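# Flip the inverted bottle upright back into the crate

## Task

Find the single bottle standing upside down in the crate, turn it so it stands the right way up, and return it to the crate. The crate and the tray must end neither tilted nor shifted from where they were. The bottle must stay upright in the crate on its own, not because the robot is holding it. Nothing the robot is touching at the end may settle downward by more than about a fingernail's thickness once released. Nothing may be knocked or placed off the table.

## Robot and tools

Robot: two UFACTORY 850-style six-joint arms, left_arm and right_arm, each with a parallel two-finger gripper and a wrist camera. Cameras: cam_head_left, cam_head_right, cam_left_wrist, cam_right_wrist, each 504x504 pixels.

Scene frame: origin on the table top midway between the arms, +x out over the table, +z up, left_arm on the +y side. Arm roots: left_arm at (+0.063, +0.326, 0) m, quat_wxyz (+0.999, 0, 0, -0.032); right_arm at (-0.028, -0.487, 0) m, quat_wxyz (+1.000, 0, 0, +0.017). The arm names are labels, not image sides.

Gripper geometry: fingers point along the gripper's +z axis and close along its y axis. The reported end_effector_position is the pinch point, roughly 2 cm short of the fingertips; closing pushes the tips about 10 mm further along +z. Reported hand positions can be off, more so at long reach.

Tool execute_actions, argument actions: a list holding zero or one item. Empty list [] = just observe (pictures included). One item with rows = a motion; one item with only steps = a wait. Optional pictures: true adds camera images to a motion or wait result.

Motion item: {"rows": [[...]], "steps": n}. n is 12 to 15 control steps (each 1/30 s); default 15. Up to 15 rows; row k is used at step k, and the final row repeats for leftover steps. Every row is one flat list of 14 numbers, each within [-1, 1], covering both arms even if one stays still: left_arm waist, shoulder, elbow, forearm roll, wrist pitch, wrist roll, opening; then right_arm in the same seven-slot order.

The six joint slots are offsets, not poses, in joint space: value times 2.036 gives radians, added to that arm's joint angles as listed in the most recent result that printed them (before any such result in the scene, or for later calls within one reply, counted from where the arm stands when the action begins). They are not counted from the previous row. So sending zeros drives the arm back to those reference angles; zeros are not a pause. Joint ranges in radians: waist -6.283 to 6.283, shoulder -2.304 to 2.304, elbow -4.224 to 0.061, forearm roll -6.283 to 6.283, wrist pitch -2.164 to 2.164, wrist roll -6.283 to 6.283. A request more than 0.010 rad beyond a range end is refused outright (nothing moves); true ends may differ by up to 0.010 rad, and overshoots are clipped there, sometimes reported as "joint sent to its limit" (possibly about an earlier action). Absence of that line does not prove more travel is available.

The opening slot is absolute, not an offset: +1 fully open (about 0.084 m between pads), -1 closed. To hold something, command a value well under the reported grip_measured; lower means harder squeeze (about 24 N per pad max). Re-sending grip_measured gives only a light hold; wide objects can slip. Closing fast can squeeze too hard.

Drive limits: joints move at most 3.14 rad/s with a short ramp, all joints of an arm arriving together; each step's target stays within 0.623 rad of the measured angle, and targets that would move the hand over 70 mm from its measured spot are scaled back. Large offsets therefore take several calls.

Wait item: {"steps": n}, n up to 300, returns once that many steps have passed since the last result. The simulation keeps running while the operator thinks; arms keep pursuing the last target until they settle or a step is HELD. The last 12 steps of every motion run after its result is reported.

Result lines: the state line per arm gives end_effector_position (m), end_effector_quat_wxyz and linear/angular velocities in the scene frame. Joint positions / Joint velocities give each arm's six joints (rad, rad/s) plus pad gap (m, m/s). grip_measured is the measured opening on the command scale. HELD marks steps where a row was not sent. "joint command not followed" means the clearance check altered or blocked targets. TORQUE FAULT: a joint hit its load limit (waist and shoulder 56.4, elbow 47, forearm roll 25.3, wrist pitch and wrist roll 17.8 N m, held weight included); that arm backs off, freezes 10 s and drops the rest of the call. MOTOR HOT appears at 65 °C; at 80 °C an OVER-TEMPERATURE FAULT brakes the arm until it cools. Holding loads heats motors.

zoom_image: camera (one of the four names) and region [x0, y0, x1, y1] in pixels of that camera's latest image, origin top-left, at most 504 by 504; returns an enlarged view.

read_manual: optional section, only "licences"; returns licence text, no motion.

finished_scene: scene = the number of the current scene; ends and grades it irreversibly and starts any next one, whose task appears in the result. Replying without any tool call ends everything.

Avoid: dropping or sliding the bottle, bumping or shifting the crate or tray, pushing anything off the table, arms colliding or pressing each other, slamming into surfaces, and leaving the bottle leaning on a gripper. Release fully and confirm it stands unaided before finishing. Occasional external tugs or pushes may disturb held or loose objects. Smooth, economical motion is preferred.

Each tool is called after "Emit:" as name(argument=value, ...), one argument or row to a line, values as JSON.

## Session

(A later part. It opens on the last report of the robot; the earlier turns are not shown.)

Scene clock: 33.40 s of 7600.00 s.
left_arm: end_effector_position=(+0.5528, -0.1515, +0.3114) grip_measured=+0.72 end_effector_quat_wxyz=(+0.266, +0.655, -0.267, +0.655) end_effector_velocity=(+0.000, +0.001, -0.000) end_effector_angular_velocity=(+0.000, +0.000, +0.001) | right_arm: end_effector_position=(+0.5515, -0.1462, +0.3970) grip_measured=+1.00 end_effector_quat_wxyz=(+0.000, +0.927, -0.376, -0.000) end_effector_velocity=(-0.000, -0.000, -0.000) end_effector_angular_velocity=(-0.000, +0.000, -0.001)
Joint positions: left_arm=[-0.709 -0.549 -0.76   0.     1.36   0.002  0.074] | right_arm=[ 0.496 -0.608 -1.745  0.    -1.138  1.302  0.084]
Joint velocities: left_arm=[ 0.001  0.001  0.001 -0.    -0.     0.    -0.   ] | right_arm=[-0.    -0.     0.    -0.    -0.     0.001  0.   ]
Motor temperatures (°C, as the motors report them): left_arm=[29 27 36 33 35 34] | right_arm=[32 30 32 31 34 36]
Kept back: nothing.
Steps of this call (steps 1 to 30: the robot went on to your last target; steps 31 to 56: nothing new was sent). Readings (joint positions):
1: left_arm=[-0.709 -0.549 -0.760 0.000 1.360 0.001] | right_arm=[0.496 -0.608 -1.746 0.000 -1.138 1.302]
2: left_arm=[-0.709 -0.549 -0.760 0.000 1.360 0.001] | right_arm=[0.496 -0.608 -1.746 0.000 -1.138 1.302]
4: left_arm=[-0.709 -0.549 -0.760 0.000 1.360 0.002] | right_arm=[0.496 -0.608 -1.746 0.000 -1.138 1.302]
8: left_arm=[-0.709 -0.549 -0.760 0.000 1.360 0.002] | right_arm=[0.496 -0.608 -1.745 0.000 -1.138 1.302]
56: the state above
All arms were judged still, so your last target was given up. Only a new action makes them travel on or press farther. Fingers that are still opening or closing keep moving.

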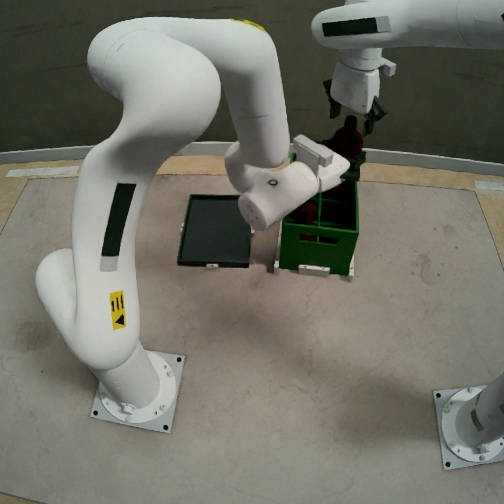

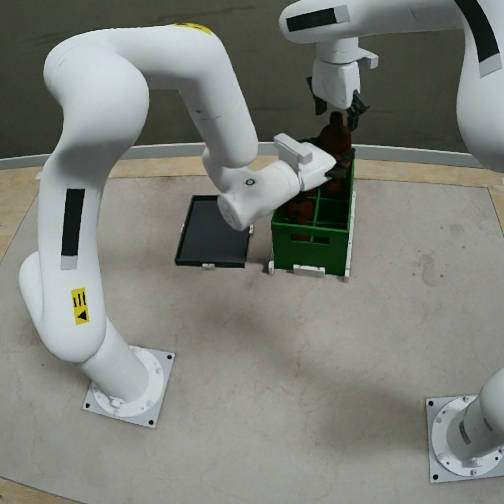

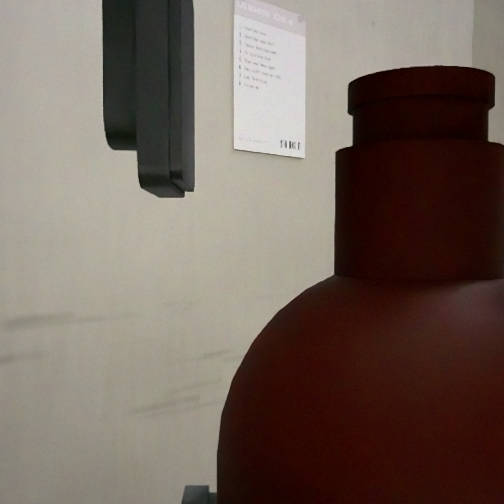

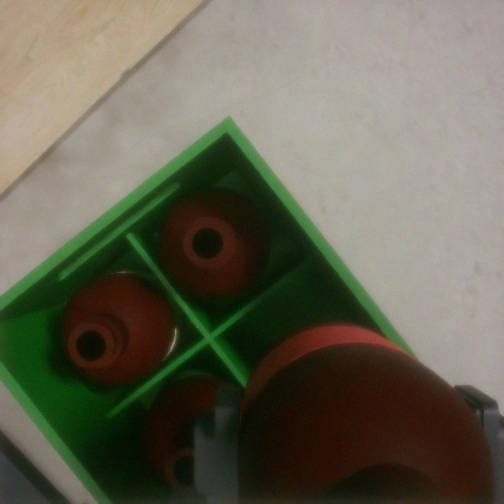

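Emit:
execute_actions(
  actions=[
    {"rows": [[0,0,0,0,0,0,-1, 0,-0.0002,0.0009,0,0.001,0,0.8],[0,0,0,0,0,0,-1, 0,-0.0003,0.0018,0,0.002,0,0.55],[0,0,0,0,0,0,-1, 0,-0.0003,0.0018,0,0.002,0,0.3],[0,0,0,0,0,0,-1, 0,-0.0003,0.0018,0,0.002,0,0.1],[0,0,0,0,0,0,-1, 0,-0.0003,0.0018,0,0.002,0,-0.05],[0,0,0,0,0,0,-1, 0,-0.0003,0.0018,0,0.002,0,-0.15],[0,0,0,0,0,0,-1, 0,-0.0003,0.0018,0,0.002,0,-0.22],[0,0,0,0,0,0,-1, 0,-0.0003,0.0018,0,0.002,0,-0.28],[0,0,0,0,0,0,-1, 0,-0.0003,0.0018,0,0.002,0,-0.33],[0,0,0,0,0,0,-1, 0,-0.0003,0.0018,0,0.002,0,-0.38],[0,0,0,0,0,0,-1, 0,-0.0003,0.0018,0,0.002,0,-0.45],[0,0,0,0,0,0,-1, 0,-0.0003,0.0018,0,0.002,0,-0.6],[0,0,0,0,0,0,-1, 0,-0.0003,0.0018,0,0.002,0,-0.8],[0,0,0,0,0,0,-1, 0,-0.0003,0.0018,0,0.002,0,-1]], "steps": 15},
  ],
)

Emit:
execute_actions(
  actions=[
    {"steps": 20},
  ],
  pictures=true,
)

Scene clock: 34.60 s of 7600.00 s.
left_arm: end_effector_position=(+0.5528, -0.1515, +0.3114) grip_measured=+0.72 end_effector_quat_wxyz=(+0.266, +0.655, -0.267, +0.655) end_effector_velocity=(-0.000, -0.001, -0.000) end_effector_angular_velocity=(-0.000, -0.000, -0.001) | right_arm: end_effector_position=(+0.5516, -0.1462, +0.3959) grip_measured=+0.55 end_effector_quat_wxyz=(+0.000, +0.927, -0.376, -0.000) end_effector_velocity=(-0.002, -0.001, -0.021) end_effector_angular_velocity=(-0.006, +0.011, -0.000)
Joint positions: left_arm=[-0.709 -0.549 -0.76   0.     1.36   0.002  0.074] | right_arm=[ 0.496 -0.608 -1.743  0.    -1.135  1.302  0.067]
Joint velocities: left_arm=[-0.001 -0.    -0.     0.     0.     0.    -0.   ] | right_arm=[ 0.    -0.008  0.036  0.     0.031  0.    -0.198]
Motor temperatures (°C, as the motors report them): left_arm=[29 27 36 33 35 34] | right_arm=[32 30 32 31 34 36]
Steps of this call (steps 1 to 33: nothing new was sent; steps 34 to 36: the first 3 steps of this action). Readings (joint positions):
34: left_arm=[-0.709 -0.549 -0.760 0.000 1.360 0.002] | right_arm=[0.496 -0.608 -1.745 0.000 -1.138 1.302]
35: left_arm=[-0.709 -0.549 -0.760 0.000 1.360 0.002] | right_arm=[0.496 -0.608 -1.745 0.000 -1.137 1.302]
36: the state above

Scene clock: 35.27 s of 7600.00 s.
left_arm: end_effector_position=(+0.5528, -0.1515, +0.3114) grip_measured=+0.72 end_effector_quat_wxyz=(+0.266, +0.655, -0.267, +0.655) end_effector_velocity=(-0.000, +0.001, -0.001) end_effector_angular_velocity=(+0.001, +0.001, +0.000) | right_arm: end_effector_position=(+0.5515, -0.1462, +0.3950) grip_measured=-0.33 end_effector_quat_wxyz=(+0.000, +0.927, -0.376, -0.000) end_effector_velocity=(+0.000, -0.000, -0.000) end_effector_angular_velocity=(-0.000, -0.000, -0.001)
Joint positions: left_arm=[-0.709 -0.55  -0.76  -0.     1.36   0.002  0.074] | right_arm=[ 0.496 -0.608 -1.742  0.    -1.134  1.302  0.03 ]
Joint velocities: left_arm=[ 0.    -0.     0.001 -0.    -0.     0.    -0.   ] | right_arm=[-0.    -0.     0.    -0.     0.     0.001  0.   ]
Motor temperatures (°C, as the motors report them): left_arm=[29 27 36 33 35 34] | right_arm=[32 30 32 31 34 36]
Kept back: nothing.
Steps of this call (steps 1 to 12: the last 12 steps of your previous action; steps 13 to 15: the robot went on to your last target; steps 16 to 20: nothing new was sent). Readings (joint positions):
1: left_arm=[-0.709 -0.549 -0.760 0.000 1.360 0.002] | right_arm=[0.496 -0.608 -1.742 0.000 -1.135 1.302]
2: left_arm=[-0.709 -0.549 -0.760 0.000 1.360 0.002] | right_arm=[0.496 -0.608 -1.742 0.000 -1.134 1.302]
4: left_arm=[-0.709 -0.549 -0.760 0.000 1.360 0.002] | right_arm=[0.496 -0.608 -1.742 0.000 -1.134 1.302]
8: left_arm=[-0.709 -0.550 -0.760 -0.000 1.360 0.002] | right_arm=[0.496 -0.608 -1.742 0.000 -1.134 1.302]
20: the state above
All arms were judged still, so your last target was given up. Only a new action makes them travel on or press farther. Fingers that are still opening or closing keep moving.

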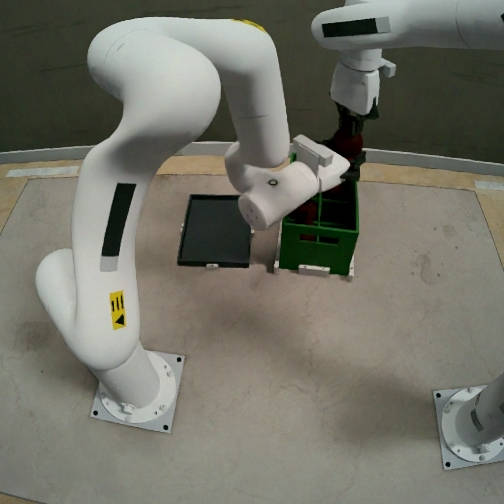

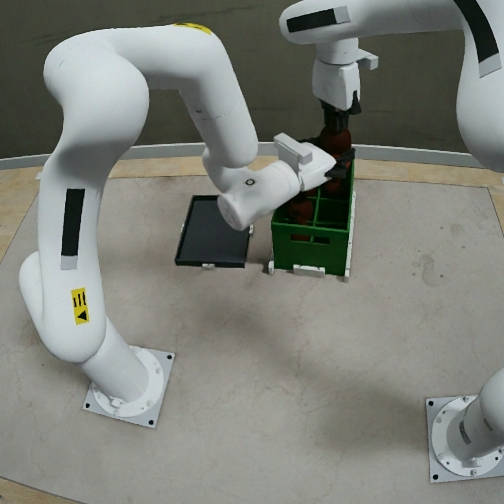

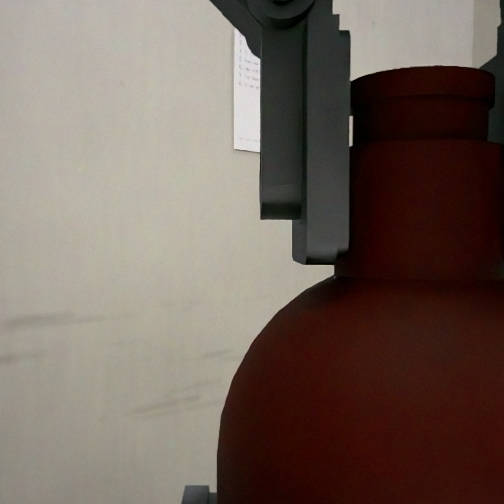

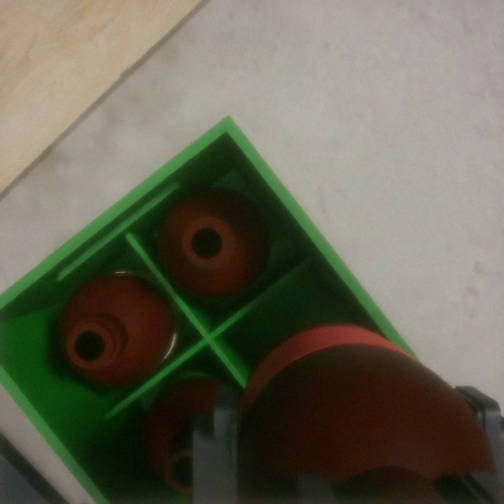

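Emit:
execute_actions(
  actions=[
    {"rows": [[0,0,0,0,0,0,0.8, 0,0,0,0,0,0,-1],[0,0,0,0,0,0,0.92, 0,0,0,0,0,0,-1],[0,0,0,0,0,0,1, 0,0,0,0,0,0,-1],[0,0.001,0.0018,0,0.0009,0,1, 0,0,0,0,0,0.004,-1],[0,0.0029,0.0055,0,0.0026,0,1, 0,0,0,0,0,0.012,-1],[0,0.0064,0.012,0,0.0056,0,1, 0,0,0,0,0,0.025,-1],[0,0.0108,0.0202,0,0.0095,0,1, 0,0,0,0,0,0.043,-1],[0,0.0162,0.0304,0,0.0142,0,1, 0,0,0,0,0,0.065,-1],[0,0.0225,0.0423,0,0.0198,0,1, 0,0,0,0,0,0.09,-1],[0,0.0294,0.0552,0,0.0258,0,1, 0,0,0,0,0,0.115,-1],[0,0.0363,0.0681,0,0.0318,0,1, 0,0,0,0,0,0.14,-1],[0,0.0431,0.081,0,0.0378,0,1, 0,0,0,0,0,0.165,-1],[0,0.05,0.0938,0,0.0439,0,1, 0,0,0,0,0,0.19,-1],[0,0.0568,0.1067,0,0.0499,0,1, 0,0,0,0,0,0.215,-1],[0,0.0637,0.1196,0,0.0559,0,1, 0,0,0,0,0,0.24,-1]], "steps": 15},
  ],
)

Emit:
execute_actions(
  actions=[
    {"rows": [[0.001,0.0186,0.035,0,0.0163,0,1, 0,-0.0002,0.0014,0,0.0016,0.07,-1],[0.004,0.0245,0.046,0,0.0215,0,1, 0,-0.001,0.0053,0,0.0062,0.095,-1],[0.009,0.0299,0.0561,0,0.0262,0,1, 0,-0.0021,0.0111,0,0.0132,0.12,-1],[0.015,0.0348,0.0653,0,0.0305,0,1, 0,-0.0038,0.0183,0,0.0221,0.144,-1],[0.022,0.0387,0.0727,0,0.034,0,1, 0,-0.0061,0.0265,0,0.0325,0.167,-1],[0.03,0.0417,0.0782,0,0.0366,0,1, 0,-0.0089,0.035,0,0.0439,0.188,-1],[0.038,0.0436,0.0819,0,0.0383,0,1, 0,-0.0122,0.0436,0,0.0558,0.206,-1],[0.046,0.0449,0.0843,0,0.0394,0,1, 0,-0.016,0.0517,0,0.0677,0.221,-1],[0.053,0.0456,0.0856,0,0.04,0,1, 0,-0.0201,0.0592,0,0.0793,0.233,-1],[0.059,0.0456,0.0856,0,0.04,0,1, 0,-0.0243,0.0658,0,0.0901,0.242,-1],[0.064,0.0456,0.0856,0,0.04,0,1, 0,-0.0284,0.0714,0,0.0998,0.248,-1],[0.067,0.0456,0.0856,0,0.04,0,1, 0,-0.0321,0.0758,0,0.1079,0.251,-1],[0.069,0.0456,0.0856,0,0.04,0,1, 0,-0.0351,0.079,0,0.1141,0.252,-1],[0.07,0.0456,0.0856,0,0.04,0,1, 0,-0.0371,0.081,0,0.1181,0.252,-1],[0.07,0.0456,0.0856,0,0.04,0,1, 0,-0.0378,0.0817,0,0.1195,0.252,-1]], "steps": 15},
  ],
)

Emit:
execute_actions(
  actions=[
    {"steps": 20},
  ],
  pictures=true,
)

Scene clock: 44.40 s of 7600.00 s.
left_arm: end_effector_position=(+0.5528, -0.1518, +0.3122) grip_measured=+0.95 end_effector_quat_wxyz=(+0.266, +0.654, -0.267, +0.656) end_effector_velocity=(+0.000, -0.004, +0.009) end_effector_angular_velocity=(-0.012, -0.017, -0.005) | right_arm: end_effector_position=(+0.5516, -0.1461, +0.3947) grip_measured=-0.33 end_effector_quat_wxyz=(+0.000, +0.927, -0.376, -0.000) end_effector_velocity=(+0.001, -0.000, -0.005) end_effector_angular_velocity=(-0.002, -0.000, -0.001)
Joint positions: left_arm=[-0.71  -0.549 -0.761  0.     1.362  0.002  0.082] | right_arm=[ 0.496 -0.609 -1.741  0.    -1.133  1.302  0.03 ]
Joint velocities: left_arm=[-0.003  0.006 -0.006  0.002  0.009  0.003  0.138] | right_arm=[-0.    -0.004  0.004 -0.002  0.007  0.001  0.   ]
Motor temperatures (°C, as the motors report them): left_arm=[29 27 36 33 35 34] | right_arm=[32 30 32 31 34 36]
Steps of this call (steps 1 to 90: nothing new was sent; then 6.03 s passed at rest; steps 91 to 93: the first 3 steps of this action). Readings (joint positions):
91: left_arm=[-0.709 -0.549 -0.760 0.000 1.360 0.002] | right_arm=[0.496 -0.608 -1.742 0.000 -1.134 1.302]
92: left_arm=[-0.710 -0.549 -0.760 0.000 1.361 0.002] | right_arm=[0.496 -0.608 -1.742 0.000 -1.133 1.302]
93: the state above

Scene clock: 44.90 s of 7600.00 s.
left_arm: end_effector_position=(+0.4884, -0.0859, +0.3105) grip_measured=+1.00 end_effector_quat_wxyz=(+0.265, +0.655, -0.266, +0.655) end_effector_velocity=(-0.110, +0.207, +0.000) end_effector_angular_velocity=(-0.005, -0.007, +0.121) | right_arm: end_effector_position=(+0.5516, -0.1461, +0.3939) grip_measured=-0.33 end_effector_quat_wxyz=(-0.000, +0.814, -0.581, +0.000) end_effector_velocity=(+0.005, +0.003, -0.048) end_effector_angular_velocity=(+0.015, -0.026, -1.151)
Joint positions: left_arm=[-0.706 -0.417 -0.512  0.     1.476  0.002  0.084] | right_arm=[ 0.496 -0.608 -1.74   0.    -1.131  1.77   0.03 ]
Joint velocities: left_arm=[ 0.123  0.314  0.585  0.002  0.28   0.001 -0.   ] | right_arm=[-0.    -0.009  0.094 -0.     0.133  1.151  0.   ]
Motor temperatures (°C, as the motors report them): left_arm=[29 27 36 33 35 34] | right_arm=[32 30 32 31 34 36]
Steps of this call (steps 1 to 12: the last 12 steps of your previous action; steps 13 to 15: the first 3 steps of this action, its rows measured from where the robot was after step 12). Readings (joint positions):
12: left_arm=[-0.709 -0.453 -0.580 0.000 1.444 0.002] | right_arm=[0.496 -0.608 -1.742 0.000 -1.134 1.641]
13: left_arm=[-0.709 -0.440 -0.554 -0.000 1.456 0.002] | right_arm=[0.496 -0.608 -1.742 0.000 -1.134 1.690]
14: left_arm=[-0.709 -0.428 -0.532 -0.000 1.466 0.002] | right_arm=[0.496 -0.608 -1.741 0.000 -1.133 1.732]
15: the state above

Scene clock: 45.57 s of 7600.00 s.
left_arm: end_effector_position=(+0.5084, +0.0009, +0.3102) grip_measured=+1.00 end_effector_quat_wxyz=(+0.219, +0.672, -0.220, +0.672) end_effector_velocity=(+0.000, +0.002, -0.001) end_effector_angular_velocity=(+0.001, +0.001, +0.003) | right_arm: end_effector_position=(+0.5518, -0.1460, +0.2709) grip_measured=-0.33 end_effector_quat_wxyz=(-0.001, +0.689, -0.725, +0.000) end_effector_velocity=(-0.002, -0.001, -0.006) end_effector_angular_velocity=(-0.005, +0.008, -0.002)
Joint positions: left_arm=[-0.567 -0.361 -0.406  0.     1.526  0.002  0.084] | right_arm=[ 0.496 -0.684 -1.576  0.    -0.891  2.154  0.03 ]
Joint velocities: left_arm=[ 0.003  0.     0.002 -0.     0.     0.     0.   ] | right_arm=[-0.    -0.005  0.006 -0.     0.001  0.002  0.   ]
Motor temperatures (°C, as the motors report them): left_arm=[29 27 36 33 35 34] | right_arm=[32 30 32 31 34 36]
Kept back: nothing.
Steps of this call (steps 1 to 12: the last 12 steps of your previous action; steps 13 to 20: the robot went on to your last target). Readings (joint positions):
1: left_arm=[-0.700 -0.407 -0.492 0.000 1.485 0.002] | right_arm=[0.496 -0.609 -1.735 0.000 -1.124 1.810]
2: left_arm=[-0.692 -0.396 -0.473 0.000 1.494 0.002] | right_arm=[0.496 -0.611 -1.726 0.000 -1.113 1.852]
4: left_arm=[-0.666 -0.378 -0.439 0.000 1.510 0.002] | right_arm=[0.496 -0.618 -1.700 0.000 -1.081 1.940]
8: left_arm=[-0.605 -0.363 -0.409 -0.000 1.524 0.002] | right_arm=[0.496 -0.646 -1.631 0.000 -0.987 2.091]
20: the state above

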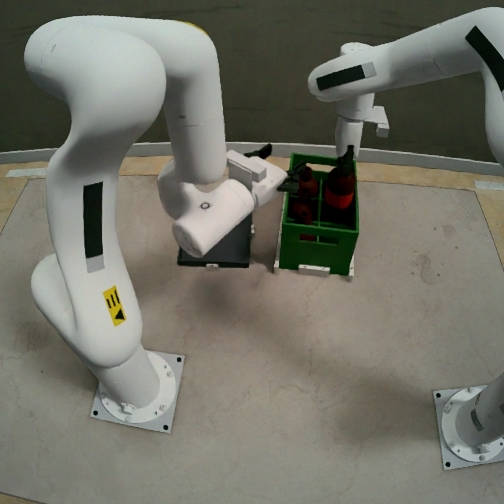

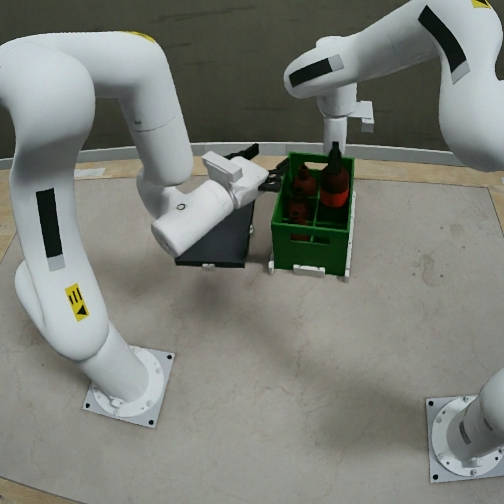

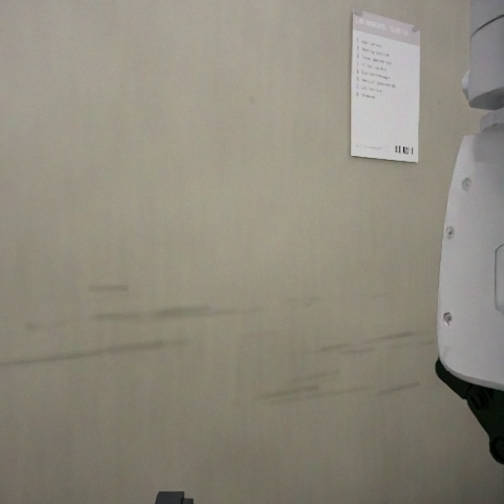

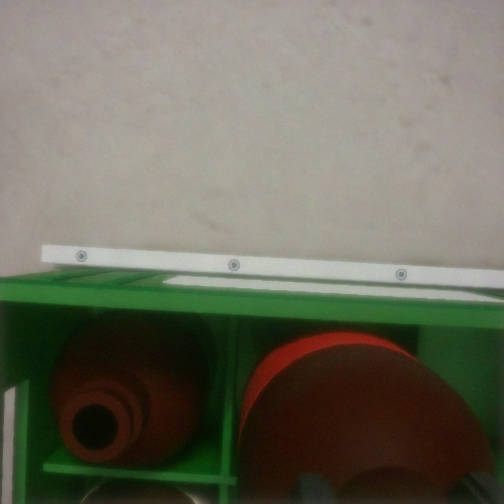

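Emit:
zoom_image(
  camera="cam_right_wrist",
  region=[190, 280, 504, 504],
)

Emit:
zoom_image(
  camera="cam_head_right",
  region=[260, 120, 390, 250],
)

Region (190, 280, 504, 504) of cam_right_wrist's 504x504 image, scaled by 1.605, with more detail than that image has; it fills the top 360 rows of this view, and the rest is white.

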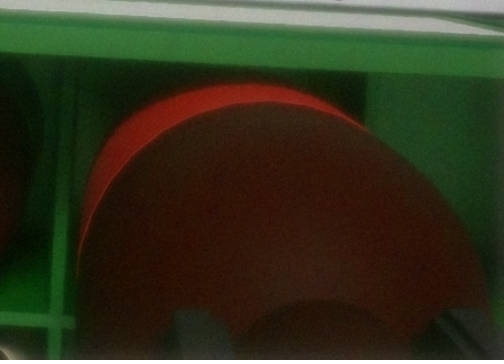

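Region (260, 120, 390, 250) of cam_head_right's 504x504 image, scaled by 3.877, with more detail than that image has.

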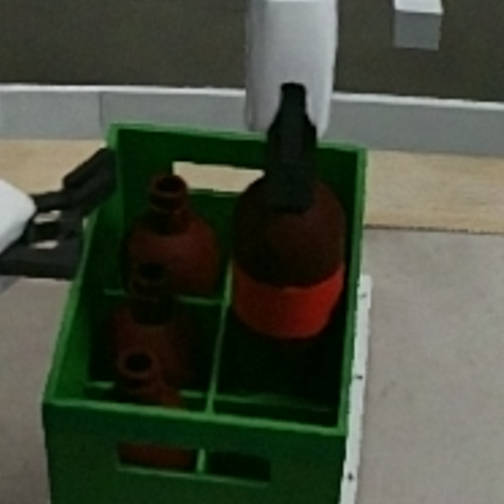

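Emit:
execute_actions(
  actions=[
    {"rows": [[0,0,0,0,0,0,1, 0,-0.0007,0.0013,0,0.0019,0.002,-1],[0,0,0,0,0,0,1, 0,-0.0024,0.0044,0,0.0066,0.006,-1],[0,0,0,0,0,0,1, 0,-0.0051,0.0095,0,0.0141,0.011,-1],[0,0,0,0,0,0,1, 0,-0.0096,0.0151,0,0.0241,0.016,-1],[0,0,0,0,0,0,1, 0,-0.0163,0.0196,0,0.0354,0.021,-1],[0,0,0,0,0,0,1, 0,-0.0239,0.024,0,0.0473,0.025,-1],[0,0,0,0,0,0,1, 0,-0.0319,0.0277,0,0.059,0.0275,-1],[0,0,0,0,0,0,1, 0,-0.0397,0.0306,0,0.0697,0.0288,-1],[0,0,0,0,0,0,1, 0,-0.0465,0.0328,0,0.0786,0.0288,-1],[0,0,0,0,0,0,1, 0,-0.0522,0.0342,0,0.0858,0.0288,-1],[0,0,0,0,0,0,1, 0,-0.0565,0.0351,0,0.091,0.0288,-1],[0,0,0,0,0,0,1, 0,-0.0598,0.0357,0,0.0949,0.0288,-1],[0,0,0,0,0,0,1, 0,-0.0618,0.0361,0,0.0972,0.0288,-1],[0,0,0,0,0,0,1, 0,-0.0631,0.0362,0,0.0987,0.0288,-1],[0,0,0,0,0,0,1, 0,-0.0638,0.0363,0,0.0995,0.0288,-1]], "steps": 15},
  ],
)

Emit:
execute_actions(
  actions=[
    {"steps": 22},
  ],
  pictures=true,
)

Scene clock: 54.53 s of 7600.00 s.
left_arm: end_effector_position=(+0.5084, +0.0010, +0.3102) grip_measured=+1.00 end_effector_quat_wxyz=(+0.219, +0.672, -0.220, +0.672) end_effector_velocity=(-0.001, -0.003, +0.000) end_effector_angular_velocity=(+0.000, -0.001, -0.006) | right_arm: end_effector_position=(+0.5518, -0.1460, +0.2673) grip_measured=-0.33 end_effector_quat_wxyz=(+0.001, -0.686, +0.728, -0.000) end_effector_velocity=(-0.000, -0.000, -0.092) end_effector_angular_velocity=(+0.020, -0.033, -0.169)
Joint positions: left_arm=[-0.567 -0.361 -0.406  0.     1.526  0.002  0.084] | right_arm=[ 0.496 -0.687 -1.572  0.    -0.883  2.161  0.03 ]
Joint velocities: left_arm=[-0.005 -0.    -0.001  0.    -0.     0.    -0.   ] | right_arm=[-0.    -0.061  0.12   0.     0.219  0.169 -0.   ]
Motor temperatures (°C, as the motors report them): left_arm=[29 27 36 33 35 34] | right_arm=[32 30 32 31 34 36]
Steps of this call (steps 1 to 15: the robot went on to your last target; steps 16 to 90: nothing new was sent; then 5.87 s passed at rest; steps 91 to 93: the first 3 steps of this action). Readings (joint positions):
91: left_arm=[-0.567 -0.361 -0.406 0.000 1.526 0.002] | right_arm=[0.496 -0.685 -1.575 0.000 -0.890 2.154]
92: left_arm=[-0.567 -0.361 -0.406 0.000 1.526 0.002] | right_arm=[0.496 -0.686 -1.574 0.000 -0.888 2.156]
93: the state above

Scene clock: 55.27 s of 7600.00 s.
left_arm: end_effector_position=(+0.5084, +0.0009, +0.3102) grip_measured=+1.00 end_effector_quat_wxyz=(+0.219, +0.672, -0.220, +0.672) end_effector_velocity=(+0.001, -0.000, +0.001) end_effector_angular_velocity=(-0.003, -0.000, +0.000) | right_arm: end_effector_position=(+0.5498, -0.1472, +0.1538) grip_measured=-0.33 end_effector_quat_wxyz=(+0.000, -0.667, +0.745, -0.000) end_effector_velocity=(-0.001, -0.001, -0.003) end_effector_angular_velocity=(-0.002, +0.003, +0.001)
Joint positions: left_arm=[-0.567 -0.361 -0.406  0.     1.526  0.002  0.084] | right_arm=[ 0.496 -0.814 -1.503  0.    -0.688  2.212  0.03 ]
Joint velocities: left_arm=[ 0.    -0.001 -0.002 -0.     0.    -0.002  0.   ] | right_arm=[ 0.    -0.002  0.002 -0.001  0.001 -0.001 -0.   ]
Motor temperatures (°C, as the motors report them): left_arm=[29 27 36 33 35 34] | right_arm=[32 30 32 31 34 36]
Kept back: nothing.
Steps of this call (steps 1 to 12: the last 12 steps of your previous action; steps 13 to 22: the robot went on to your last target). Readings (joint positions):
1: left_arm=[-0.567 -0.361 -0.406 0.000 1.526 0.002] | right_arm=[0.496 -0.690 -1.566 0.000 -0.873 2.168]
2: left_arm=[-0.567 -0.361 -0.406 0.000 1.526 0.002] | right_arm=[0.496 -0.695 -1.558 0.000 -0.860 2.176]
4: left_arm=[-0.567 -0.361 -0.406 0.000 1.526 0.002] | right_arm=[0.496 -0.715 -1.540 0.000 -0.823 2.193]
8: left_arm=[-0.567 -0.361 -0.406 0.000 1.526 0.002] | right_arm=[0.496 -0.775 -1.511 0.000 -0.739 2.210]
22: the state above

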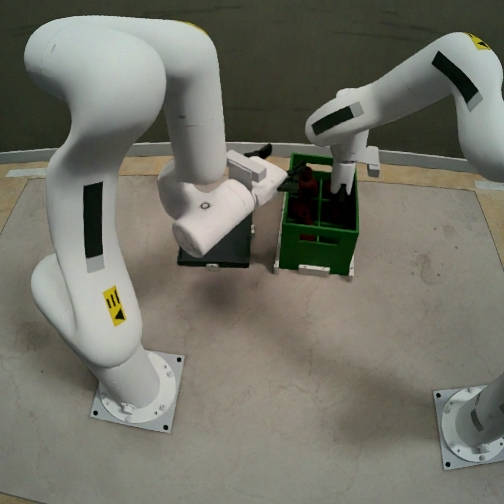

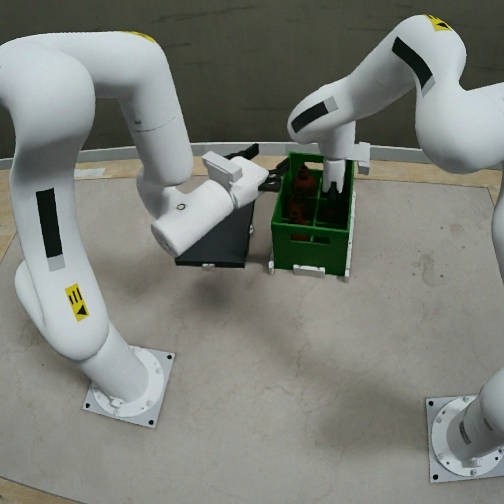

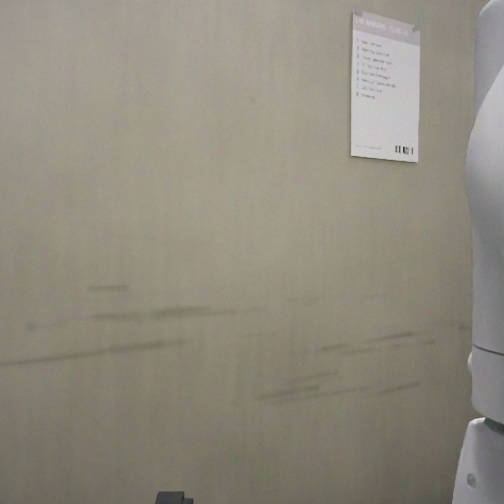

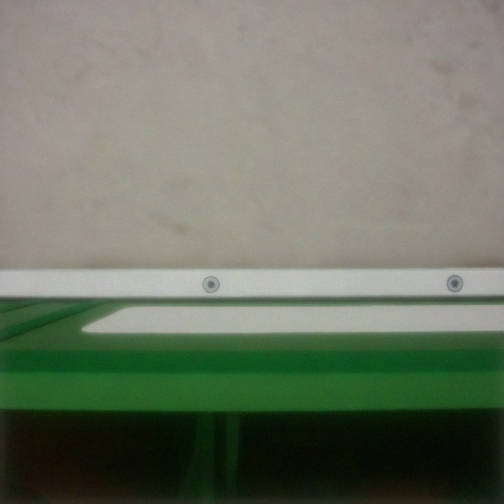

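Emit:
execute_actions(
  actions=[
    {"rows": [[0,0,0,0,0,0,1, 0,-0.0007,0.0001,0,0.0008,0,-1],[0,0,0,0,0,0,1, 0,-0.001,0.0002,0,0.0012,0,-1],[0,0,0,0,0,0,1, 0,-0.001,0.0002,0,0.0012,0,-0.8],[0,0,0,0,0,0,1, 0,-0.001,0.0002,0,0.0012,0,-0.45],[0,0,0,0,0,0,1, 0,-0.001,0.0002,0,0.0012,0,-0.28],[0,0,0,0,0,0,1, 0,-0.001,0.0002,0,0.0012,0,-0.1],[0,0,0,0,0,0,1, 0,-0.001,0.0002,0,0.0012,0,0.08],[0,0,0,0,0,0,1, 0,0,0,0,0,0,0.2],[0,0,0,0,0,0,1, 0,0.003,-0.0005,0,-0.0035,0,0.2],[0,0,0,0,0,0,1, 0,0.008,-0.0015,0,-0.0095,0,0.2],[0,0,0,0,0,0,1, 0,0.0145,-0.003,0,-0.0175,0,0.2],[0,0,0,0,0,0,1, 0,0.0215,-0.005,0,-0.0265,0,0.2],[0,0,0,0,0,0,1, 0,0.0275,-0.0071,0,-0.0346,0,0.2],[0,0,0,0,0,0,1, 0,0.0325,-0.0091,0,-0.0416,0,0.2],[0,0,0,0,0,0,1, 0,0.0352,-0.0102,0,-0.0454,0,0.2]], "steps": 15},
  ],
)

Emit:
execute_actions(
  actions=[
    {"steps": 20},
  ],
  pictures=true,
)

Scene clock: 56.80 s of 7600.00 s.
left_arm: end_effector_position=(+0.5084, +0.0009, +0.3102) grip_measured=+1.00 end_effector_quat_wxyz=(+0.219, +0.672, -0.220, +0.672) end_effector_velocity=(+0.000, +0.000, -0.000) end_effector_angular_velocity=(+0.001, -0.001, +0.001) | right_arm: end_effector_position=(+0.5498, -0.1472, +0.1528) grip_measured=-0.33 end_effector_quat_wxyz=(+0.000, -0.667, +0.745, -0.000) end_effector_velocity=(-0.000, -0.000, -0.011) end_effector_angular_velocity=(-0.001, +0.001, -0.000)
Joint positions: left_arm=[-0.567 -0.361 -0.406  0.     1.526  0.002  0.084] | right_arm=[ 0.496 -0.815 -1.503  0.    -0.687  2.212  0.03 ]
Joint velocities: left_arm=[ 0.001  0.     0.    -0.     0.     0.001 -0.   ] | right_arm=[-0.    -0.015  0.004  0.     0.017 -0.     0.   ]
Motor temperatures (°C, as the motors report them): left_arm=[29 27 36 33 35 34] | right_arm=[32 30 32 31 34 36]
Steps of this call (steps 1 to 15: the robot went on to your last target; steps 16 to 43: nothing new was sent; steps 44 to 46: the first 3 steps of this action). Readings (joint positions):
44: left_arm=[-0.567 -0.361 -0.406 0.000 1.526 0.002] | right_arm=[0.496 -0.814 -1.503 0.000 -0.688 2.212]
45: left_arm=[-0.567 -0.361 -0.406 0.000 1.526 0.002] | right_arm=[0.496 -0.815 -1.503 0.000 -0.688 2.212]
46: the state above

Scene clock: 57.47 s of 7600.00 s.
left_arm: end_effector_position=(+0.5084, +0.0009, +0.3102) grip_measured=+1.00 end_effector_quat_wxyz=(+0.219, +0.672, -0.220, +0.672) end_effector_velocity=(+0.001, -0.000, +0.001) end_effector_angular_velocity=(-0.001, -0.002, +0.001) | right_arm: end_effector_position=(+0.5495, -0.1474, +0.2093) grip_measured=+0.19 end_effector_quat_wxyz=(-0.000, -0.667, +0.745, +0.000) end_effector_velocity=(+0.000, +0.000, +0.002) end_effector_angular_velocity=(+0.001, -0.000, -0.001)
Joint positions: left_arm=[-0.567 -0.361 -0.406  0.     1.526  0.002  0.084] | right_arm=[ 0.496 -0.743 -1.523  0.    -0.781  2.212  0.052]
Joint velocities: left_arm=[ 0.001  0.    -0.002 -0.     0.     0.001 -0.   ] | right_arm=[ 0.     0.002 -0.001  0.001 -0.002  0.     0.   ]
Motor temperatures (°C, as the motors report them): left_arm=[29 27 36 33 35 34] | right_arm=[32 30 32 31 34 36]
Kept back: nothing.
Steps of this call (steps 1 to 12: the last 12 steps of your previous action; steps 13 to 20: the robot went on to your last target). Readings (joint positions):
1: left_arm=[-0.567 -0.361 -0.406 0.000 1.526 0.002] | right_arm=[0.496 -0.816 -1.502 0.000 -0.686 2.212]
2: left_arm=[-0.567 -0.361 -0.406 0.000 1.526 0.002] | right_arm=[0.496 -0.816 -1.503 0.000 -0.686 2.212]
4: left_arm=[-0.567 -0.361 -0.406 0.000 1.526 0.002] | right_arm=[0.496 -0.816 -1.503 0.000 -0.686 2.212]
8: left_arm=[-0.567 -0.361 -0.406 0.000 1.526 0.002] | right_arm=[0.496 -0.806 -1.504 0.000 -0.700 2.212]
20: the state above

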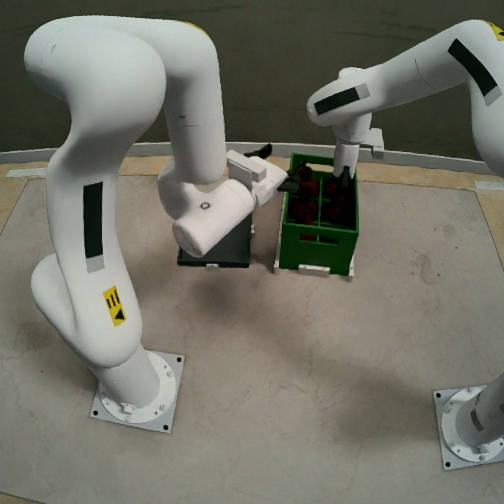

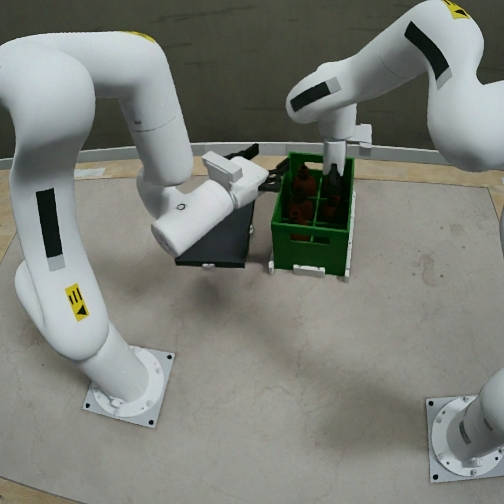

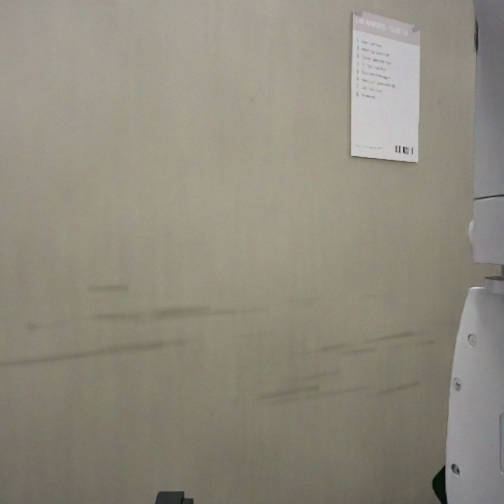

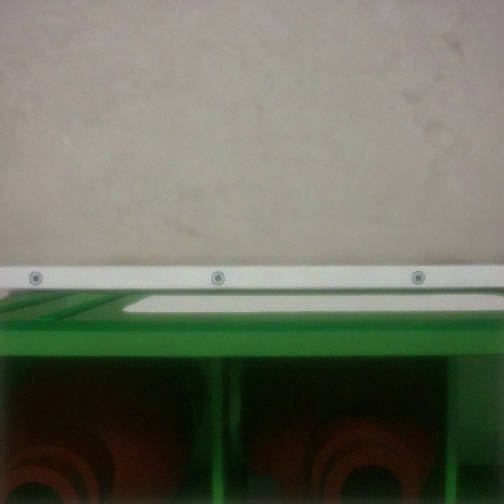

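The bottle is standing upright in its cell, and the gripper is clear of it.

Emit:
finished_scene(
  scene=2,
)

The scene is finished: the task was done.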